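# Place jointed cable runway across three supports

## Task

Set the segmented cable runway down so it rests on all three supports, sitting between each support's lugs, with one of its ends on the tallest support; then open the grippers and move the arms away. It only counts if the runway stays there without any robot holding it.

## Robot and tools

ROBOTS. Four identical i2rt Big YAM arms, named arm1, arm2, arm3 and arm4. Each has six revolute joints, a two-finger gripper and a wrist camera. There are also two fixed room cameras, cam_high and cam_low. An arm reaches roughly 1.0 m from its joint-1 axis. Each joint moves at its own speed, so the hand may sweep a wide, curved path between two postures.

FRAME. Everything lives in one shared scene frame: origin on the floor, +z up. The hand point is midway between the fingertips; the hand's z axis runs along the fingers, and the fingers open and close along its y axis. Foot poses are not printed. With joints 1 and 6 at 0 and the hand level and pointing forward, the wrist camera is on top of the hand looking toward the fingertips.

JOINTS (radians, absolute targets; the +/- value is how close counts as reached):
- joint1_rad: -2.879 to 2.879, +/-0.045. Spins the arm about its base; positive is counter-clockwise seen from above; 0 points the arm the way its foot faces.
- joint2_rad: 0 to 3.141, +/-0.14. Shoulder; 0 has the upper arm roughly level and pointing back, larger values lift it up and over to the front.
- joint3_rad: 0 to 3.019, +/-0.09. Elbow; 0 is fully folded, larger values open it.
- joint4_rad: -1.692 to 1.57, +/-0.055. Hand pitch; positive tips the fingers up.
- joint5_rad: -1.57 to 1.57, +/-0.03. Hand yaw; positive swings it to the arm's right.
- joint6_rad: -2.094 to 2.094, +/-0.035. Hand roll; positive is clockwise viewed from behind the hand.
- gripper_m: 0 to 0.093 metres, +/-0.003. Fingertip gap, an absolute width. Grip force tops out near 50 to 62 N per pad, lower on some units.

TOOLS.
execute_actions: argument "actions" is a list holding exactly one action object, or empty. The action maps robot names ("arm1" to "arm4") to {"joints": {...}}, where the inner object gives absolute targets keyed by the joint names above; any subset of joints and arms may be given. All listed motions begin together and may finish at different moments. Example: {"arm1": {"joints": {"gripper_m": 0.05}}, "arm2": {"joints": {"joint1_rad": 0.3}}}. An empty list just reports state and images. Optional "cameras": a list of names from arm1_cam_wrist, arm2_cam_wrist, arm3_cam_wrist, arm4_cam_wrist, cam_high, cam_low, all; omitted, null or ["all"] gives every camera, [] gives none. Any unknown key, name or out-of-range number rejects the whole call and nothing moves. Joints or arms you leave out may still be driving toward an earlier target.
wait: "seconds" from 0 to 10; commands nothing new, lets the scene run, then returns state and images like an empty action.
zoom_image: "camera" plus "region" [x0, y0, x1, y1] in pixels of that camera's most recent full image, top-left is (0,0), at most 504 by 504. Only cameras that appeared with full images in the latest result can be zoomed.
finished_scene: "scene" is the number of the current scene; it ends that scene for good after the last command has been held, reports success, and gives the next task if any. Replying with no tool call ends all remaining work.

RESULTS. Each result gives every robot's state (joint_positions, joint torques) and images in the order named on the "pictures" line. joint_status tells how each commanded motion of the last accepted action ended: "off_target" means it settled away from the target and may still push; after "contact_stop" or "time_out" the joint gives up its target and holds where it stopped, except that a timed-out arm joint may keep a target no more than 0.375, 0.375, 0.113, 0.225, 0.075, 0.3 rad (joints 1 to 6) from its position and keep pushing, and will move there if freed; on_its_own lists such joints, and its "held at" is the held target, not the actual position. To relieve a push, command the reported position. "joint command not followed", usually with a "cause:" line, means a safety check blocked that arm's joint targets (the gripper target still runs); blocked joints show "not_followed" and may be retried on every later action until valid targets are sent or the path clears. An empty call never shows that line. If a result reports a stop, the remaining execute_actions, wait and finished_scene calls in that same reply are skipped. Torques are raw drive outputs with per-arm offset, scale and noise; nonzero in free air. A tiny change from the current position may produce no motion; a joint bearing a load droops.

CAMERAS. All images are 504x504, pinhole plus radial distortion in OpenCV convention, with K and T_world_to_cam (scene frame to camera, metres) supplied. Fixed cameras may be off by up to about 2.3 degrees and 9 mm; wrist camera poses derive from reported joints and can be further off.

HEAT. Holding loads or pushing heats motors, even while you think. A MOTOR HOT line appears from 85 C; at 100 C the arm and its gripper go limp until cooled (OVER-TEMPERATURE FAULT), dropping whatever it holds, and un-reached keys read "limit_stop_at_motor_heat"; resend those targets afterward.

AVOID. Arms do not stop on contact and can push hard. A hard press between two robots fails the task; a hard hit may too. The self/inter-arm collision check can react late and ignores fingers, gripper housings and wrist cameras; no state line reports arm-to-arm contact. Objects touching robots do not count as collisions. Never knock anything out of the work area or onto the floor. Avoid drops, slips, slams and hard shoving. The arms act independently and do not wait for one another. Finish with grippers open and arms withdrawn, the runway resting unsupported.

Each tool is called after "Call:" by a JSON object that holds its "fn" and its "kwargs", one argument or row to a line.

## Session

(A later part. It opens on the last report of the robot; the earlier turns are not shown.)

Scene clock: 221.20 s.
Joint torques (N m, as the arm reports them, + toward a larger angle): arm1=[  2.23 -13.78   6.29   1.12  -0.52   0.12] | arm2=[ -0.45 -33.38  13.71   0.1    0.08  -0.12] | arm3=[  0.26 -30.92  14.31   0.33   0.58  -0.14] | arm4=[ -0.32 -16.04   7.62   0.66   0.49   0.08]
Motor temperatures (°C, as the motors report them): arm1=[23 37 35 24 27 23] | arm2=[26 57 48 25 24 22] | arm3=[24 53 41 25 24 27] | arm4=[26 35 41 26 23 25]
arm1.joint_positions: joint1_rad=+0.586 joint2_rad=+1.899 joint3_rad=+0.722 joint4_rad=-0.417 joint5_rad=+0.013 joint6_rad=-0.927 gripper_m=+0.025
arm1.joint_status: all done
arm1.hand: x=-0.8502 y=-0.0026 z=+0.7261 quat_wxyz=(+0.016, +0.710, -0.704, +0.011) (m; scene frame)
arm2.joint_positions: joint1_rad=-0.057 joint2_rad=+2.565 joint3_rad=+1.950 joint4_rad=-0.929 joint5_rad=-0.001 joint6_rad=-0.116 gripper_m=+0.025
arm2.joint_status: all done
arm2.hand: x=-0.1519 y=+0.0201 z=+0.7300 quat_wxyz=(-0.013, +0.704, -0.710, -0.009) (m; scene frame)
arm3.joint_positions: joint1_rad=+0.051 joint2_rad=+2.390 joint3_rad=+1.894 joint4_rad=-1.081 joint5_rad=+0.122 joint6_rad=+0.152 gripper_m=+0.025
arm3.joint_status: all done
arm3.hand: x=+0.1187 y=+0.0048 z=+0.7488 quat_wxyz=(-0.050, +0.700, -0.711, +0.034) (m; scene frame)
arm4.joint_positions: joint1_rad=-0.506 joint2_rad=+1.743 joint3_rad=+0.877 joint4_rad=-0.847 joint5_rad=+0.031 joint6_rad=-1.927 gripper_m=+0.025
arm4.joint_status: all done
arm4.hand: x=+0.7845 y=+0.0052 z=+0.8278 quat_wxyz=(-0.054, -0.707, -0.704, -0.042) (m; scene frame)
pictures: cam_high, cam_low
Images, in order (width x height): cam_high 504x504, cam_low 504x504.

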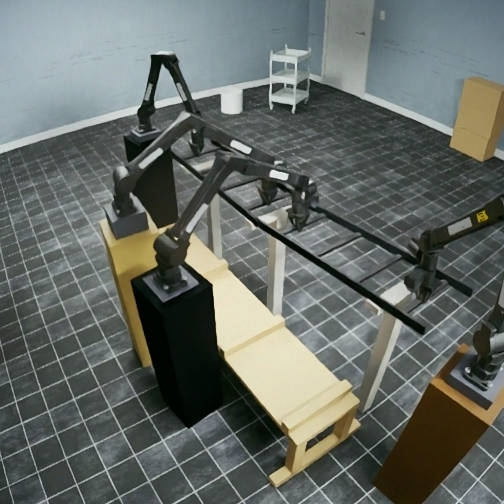

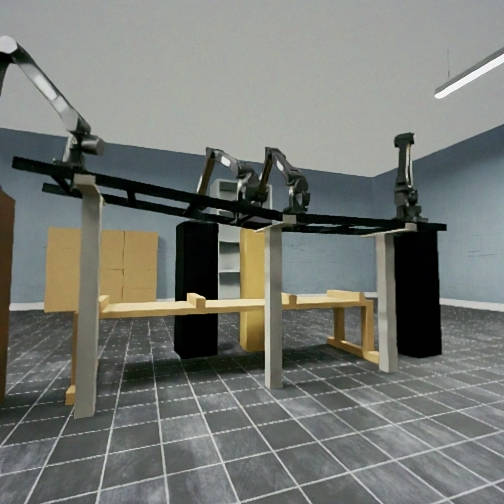

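The runway is now seated on all three supports, with the arm loads dropping. Releasing.

Call:
{"fn": "execute_actions", "kwargs": {
  "actions": [
    {"arm1":{"joints":{"gripper_m":0.09,"joint3_rad":0.74,"joint4_rad":-0.41}},"arm2":{"joints":{"gripper_m":0.09,"joint2_rad":2.52,"joint3_rad":1.98}},"arm3":{"joints":{"gripper_m":0.09,"joint3_rad":1.93}},"arm4":{"joints":{"gripper_m":0.07,"joint3_rad":0.895,"joint4_rad":-0.85}}}
  ],
  "cameras": []
}}

Call:
{"fn": "execute_actions", "kwargs": {
  "actions": [
    {"arm1":{"joints":{"joint2_rad":1.73,"joint4_rad":-0.57}},"arm2":{"joints":{"joint2_rad":2.35,"joint4_rad":-1.1}},"arm3":{"joints":{"joint2_rad":2.17,"joint4_rad":-1.22}},"arm4":{"joints":{"joint2_rad":1.59,"joint3_rad":0.92,"joint4_rad":-0.96}}}
  ],
  "cameras": []
}}

Call:
{"fn": "execute_actions", "kwargs": {
  "actions": [
    {"arm1":{"joints":{"joint2_rad":1.0,"joint3_rad":1.1,"joint4_rad":-1.0}},"arm2":{"joints":{"joint2_rad":1.5}},"arm3":{"joints":{"joint1_rad":-0.15,"joint2_rad":1.4}},"arm4":{"joints":{"joint2_rad":0.9,"joint3_rad":1.1}}}
  ]
}}

Call:
{"fn": "zoom_image", "kwargs": {
  "camera": "cam_high",
  "region": [160,130,330,250]
}}

Scene clock: 235.50 s.
Joint torques (N m, as the arm reports them, + toward a larger angle): arm1=[  1.2  -11.09   4.42   0.5   -0.17   0.11] | arm2=[  0.01 -25.86  10.74   0.32   0.08  -0.11] | arm3=[  0.36 -25.86  12.51   0.37   0.2   -0.12] | arm4=[ -0.52 -13.86   6.57  -0.03   0.14   0.13]
Motor temperatures (°C, as the motors report them): arm1=[23 37 34 24 27 23] | arm2=[26 57 49 25 24 22] | arm3=[24 52 41 25 24 27] | arm4=[26 35 39 26 23 25]
arm1.joint_positions: joint1_rad=+0.597 joint2_rad=+1.862 joint3_rad=+0.722 joint4_rad=-0.417 joint5_rad=+0.004 joint6_rad=-0.927 gripper_m=+0.090
arm1.joint_status: all done
arm1.hand: x=-0.8462 y=+0.0076 z=+0.7383 quat_wxyz=(-0.003, +0.713, -0.701, +0.010) (m; scene frame)
arm2.joint_positions: joint1_rad=-0.059 joint2_rad=+2.519 joint3_rad=+1.951 joint4_rad=-0.931 joint5_rad=-0.001 joint6_rad=-0.117 gripper_m=+0.090
arm2.joint_status: all done
arm2.hand: x=-0.1487 y=+0.0334 z=+0.7618 quat_wxyz=(-0.031, +0.703, -0.710, -0.023) (m; scene frame)
arm3.joint_positions: joint1_rad=+0.050 joint2_rad=+2.342 joint3_rad=+1.893 joint4_rad=-1.080 joint5_rad=+0.132 joint6_rad=+0.151 gripper_m=+0.090
arm3.joint_status: all done
arm3.hand: x=+0.1195 y=+0.0142 z=+0.7810 quat_wxyz=(-0.069, +0.699, -0.712, +0.018) (m; scene frame)
arm4.joint_positions: joint1_rad=-0.506 joint2_rad=+1.721 joint3_rad=+0.877 joint4_rad=-0.847 joint5_rad=+0.042 joint6_rad=-1.927 gripper_m=+0.070
arm4.joint_status: all done
arm4.hand: x=+0.7816 y=+0.0084 z=+0.8356 quat_wxyz=(-0.041, -0.707, -0.704, -0.042) (m; scene frame)
pictures: none
No camera images: the call's "cameras" was empty. Leave "cameras" out to get every camera's image.

Scene clock: 236.63 s.
Joint torques (N m, as the arm reports them, + toward a larger angle): arm1=[ 1.19 -9.29  5.18 -0.23 -0.17  0.12] | arm2=[ -0.21 -22.72  10.62   0.17   0.08  -0.11] | arm3=[  0.27 -21.44  12.54  -0.31   0.19  -0.12] | arm4=[ -0.17 -11.3    8.63  -0.51   0.14   0.09]
Motor temperatures (°C, as the motors report them): arm1=[23 37 34 24 27 23] | arm2=[26 56 49 25 24 22] | arm3=[24 52 41 25 24 27] | arm4=[26 35 39 26 23 25]
arm1.joint_positions: joint1_rad=+0.597 joint2_rad=+1.727 joint3_rad=+0.722 joint4_rad=-0.556 joint5_rad=+0.004 joint6_rad=-0.927 gripper_m=+0.090
arm1.joint_status: all done
arm1.hand: x=-0.8491 y=+0.0062 z=+0.7830 quat_wxyz=(-0.001, +0.713, -0.701, +0.009) (m; scene frame)
arm2.joint_positions: joint1_rad=-0.059 joint2_rad=+2.314 joint3_rad=+1.963 joint4_rad=-1.085 joint5_rad=-0.001 joint6_rad=-0.117 gripper_m=+0.090
arm2.joint_status: all done
arm2.hand: x=-0.1477 y=+0.0437 z=+0.9048 quat_wxyz=(-0.055, +0.702, -0.709, -0.042) (m; scene frame)
arm3.joint_positions: joint1_rad=+0.050 joint2_rad=+2.161 joint3_rad=+1.900 joint4_rad=-1.204 joint5_rad=+0.132 joint6_rad=+0.151 gripper_m=+0.090
arm3.joint_status: all done
arm3.hand: x=+0.1206 y=+0.0079 z=+0.9018 quat_wxyz=(-0.087, +0.696, -0.712, -0.008) (m; scene frame)
arm4.joint_positions: joint1_rad=-0.506 joint2_rad=+1.582 joint3_rad=+0.888 joint4_rad=-0.942 joint5_rad=+0.042 joint6_rad=-1.927 gripper_m=+0.070
arm4.joint_status: all done
arm4.hand: x=+0.7802 y=+0.0089 z=+0.8893 quat_wxyz=(-0.016, -0.709, -0.705, -0.031) (m; scene frame)
pictures: none
No camera images: the call's "cameras" was empty. Leave "cameras" out to get every camera's image.

Scene clock: 238.63 s.
Joint torques (N m, as the arm reports them, + toward a larger angle): arm1=[ 1.28 -4.46  8.89  0.63 -0.14  0.15] | arm2=[ -0.19 -14.16  10.74   1.73   0.09  -0.1 ] | arm3=[  0.99 -13.29  12.32   0.65   0.    -0.12] | arm4=[-0.19 -4.86 11.25  1.15  0.15  0.13]
Motor temperatures (°C, as the motors report them): arm1=[23 36 35 24 27 23] | arm2=[26 55 48 25 24 22] | arm3=[24 50 41 25 24 27] | arm4=[26 34 40 26 23 25]
arm1.joint_positions: joint1_rad=+0.597 joint2_rad=+0.998 joint3_rad=+1.086 joint4_rad=-0.986 joint5_rad=+0.003 joint6_rad=-0.927 gripper_m=+0.090
arm1.joint_status: all done
arm1.hand: x=-0.8095 y=+0.0445 z=+1.1836 quat_wxyz=(-0.323, +0.675, -0.661, +0.052) (m; scene frame)
arm2.joint_positions: joint1_rad=-0.059 joint2_rad=+1.508 joint3_rad=+1.968 joint4_rad=-1.089 joint5_rad=-0.001 joint6_rad=-0.117 gripper_m=+0.090
arm2.joint_status: all done
arm2.hand: x=-0.1639 y=-0.0709 z=+1.4535 quat_wxyz=(-0.360, +0.626, -0.632, -0.280) (m; scene frame)
arm3.joint_positions: joint1_rad=-0.152 joint2_rad=+1.417 joint3_rad=+1.908 joint4_rad=-1.205 joint5_rad=+0.137 joint6_rad=+0.149 gripper_m=+0.090
arm3.joint_status: all done
arm3.hand: x=+0.2519 y=-0.1283 z=+1.3691 quat_wxyz=(-0.328, +0.545, -0.724, -0.268) (m; scene frame)
arm4.joint_positions: joint1_rad=-0.506 joint2_rad=+0.889 joint3_rad=+1.071 joint4_rad=-0.946 joint5_rad=+0.042 joint6_rad=-1.927 gripper_m=+0.070
arm4.joint_status: all done
arm4.hand: x=+0.7674 y=+0.0134 z=+1.2368 quat_wxyz=(+0.370, -0.657, -0.641, +0.146) (m; scene frame)
pictures: arm1_cam_wrist, arm2_cam_wrist, arm3_cam_wrist, arm4_cam_wrist, cam_high, cam_low
camera_calibration (this result's frames):
arm1_cam_wrist: T_world_to_cam=[[0.864672, -0.0742139, 0.496825, 0.114564], [-0.181944, -0.968142, 0.172037, -0.298857], [0.46823, -0.23915, -0.850628, 1.5172], [0, 0, 0, 1]] pos_world=[-0.863836, 0.082006, 1.28507]
arm2_cam_wrist: T_world_to_cam=[[0.992644, -0.0712139, 0.0979138, 0.0139584], [-0.0370614, -0.948626, -0.314222, 0.387928], [0.115261, 0.308281, -0.944287, 1.53634], [0, 0, 0, 1]] pos_world=[-0.176558, -0.104633, 1.57128]
arm3_cam_wrist: T_world_to_cam=[[0.966047, -0.256668, -0.0295895, -0.234752], [-0.256065, -0.935883, -0.241978, 0.280248], [0.0344157, 0.241339, -0.96983, 1.47089], [0, 0, 0, 1]] pos_world=[0.247922, -0.152957, 1.48738]
arm4_cam_wrist: T_world_to_cam=[[-0.735111, -0.0821926, 0.672946, -0.261833], [0.506827, 0.592633, 0.626029, -1.1686], [-0.450265, 0.801268, -0.393994, 0.950579], [0, 0, 0, 1]] pos_world=[0.827814, -0.0906397, 1.2823]
Images, in order (width x height): arm1_cam_wrist 504x504, arm2_cam_wrist 504x504, arm3_cam_wrist 504x504, arm4_cam_wrist 504x504, cam_high 504x504, cam_low 504x504.

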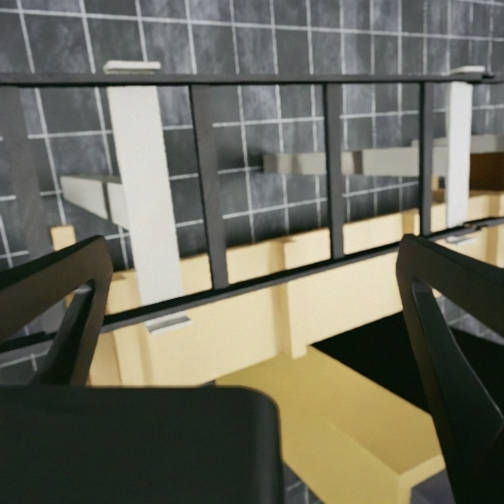

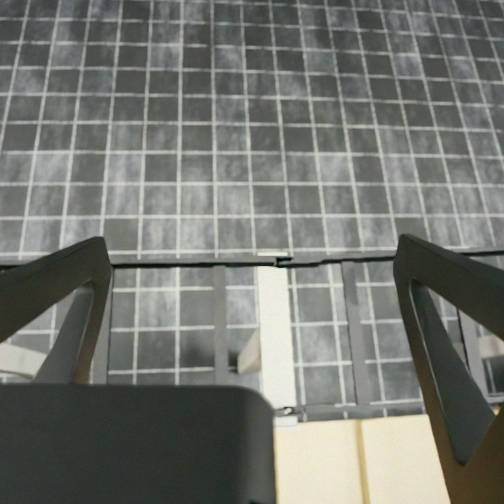

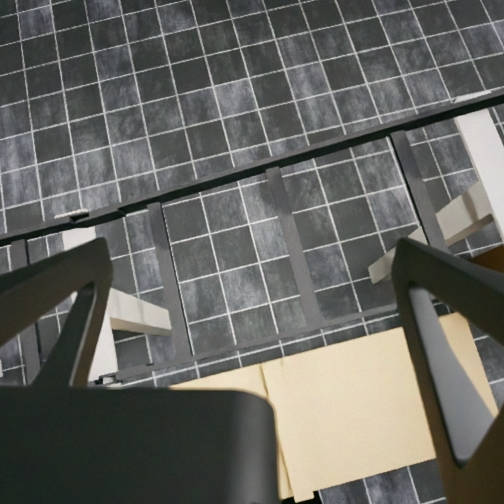

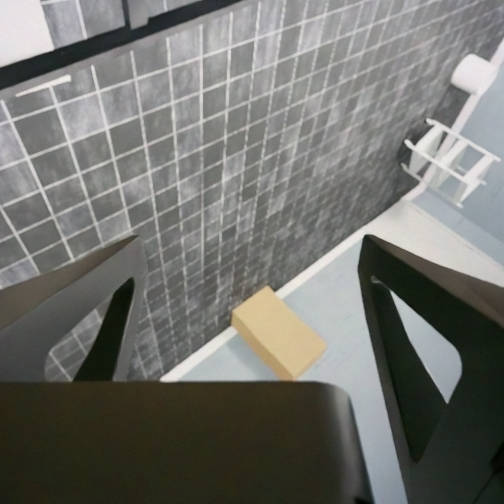

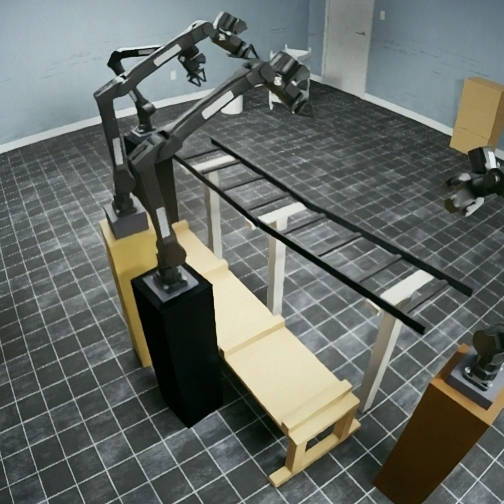

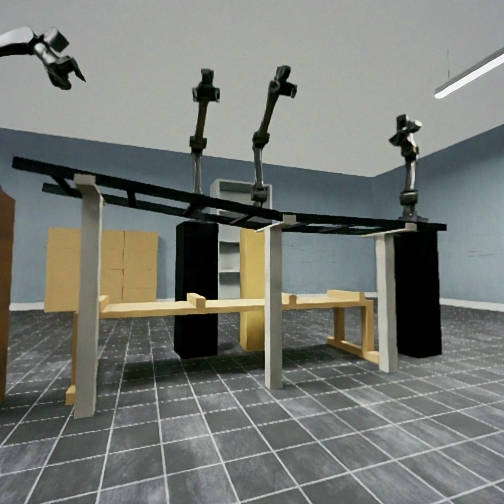

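Region (160, 130, 330, 250) of cam_high's 504x504 image, scaled by 2.965, with more detail than that image has; it fills the top 356 rows of this view, and the rest is white.

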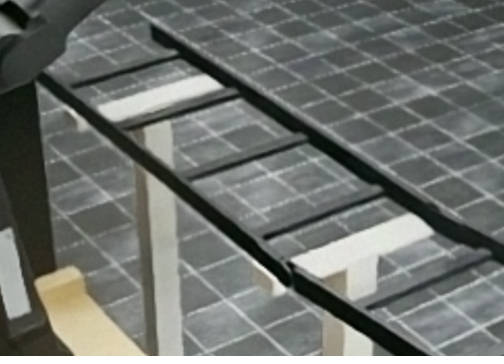

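Call:
{"fn": "finished_scene", "kwargs": {
  "scene": 2
}}

The scene is finished: the task was done.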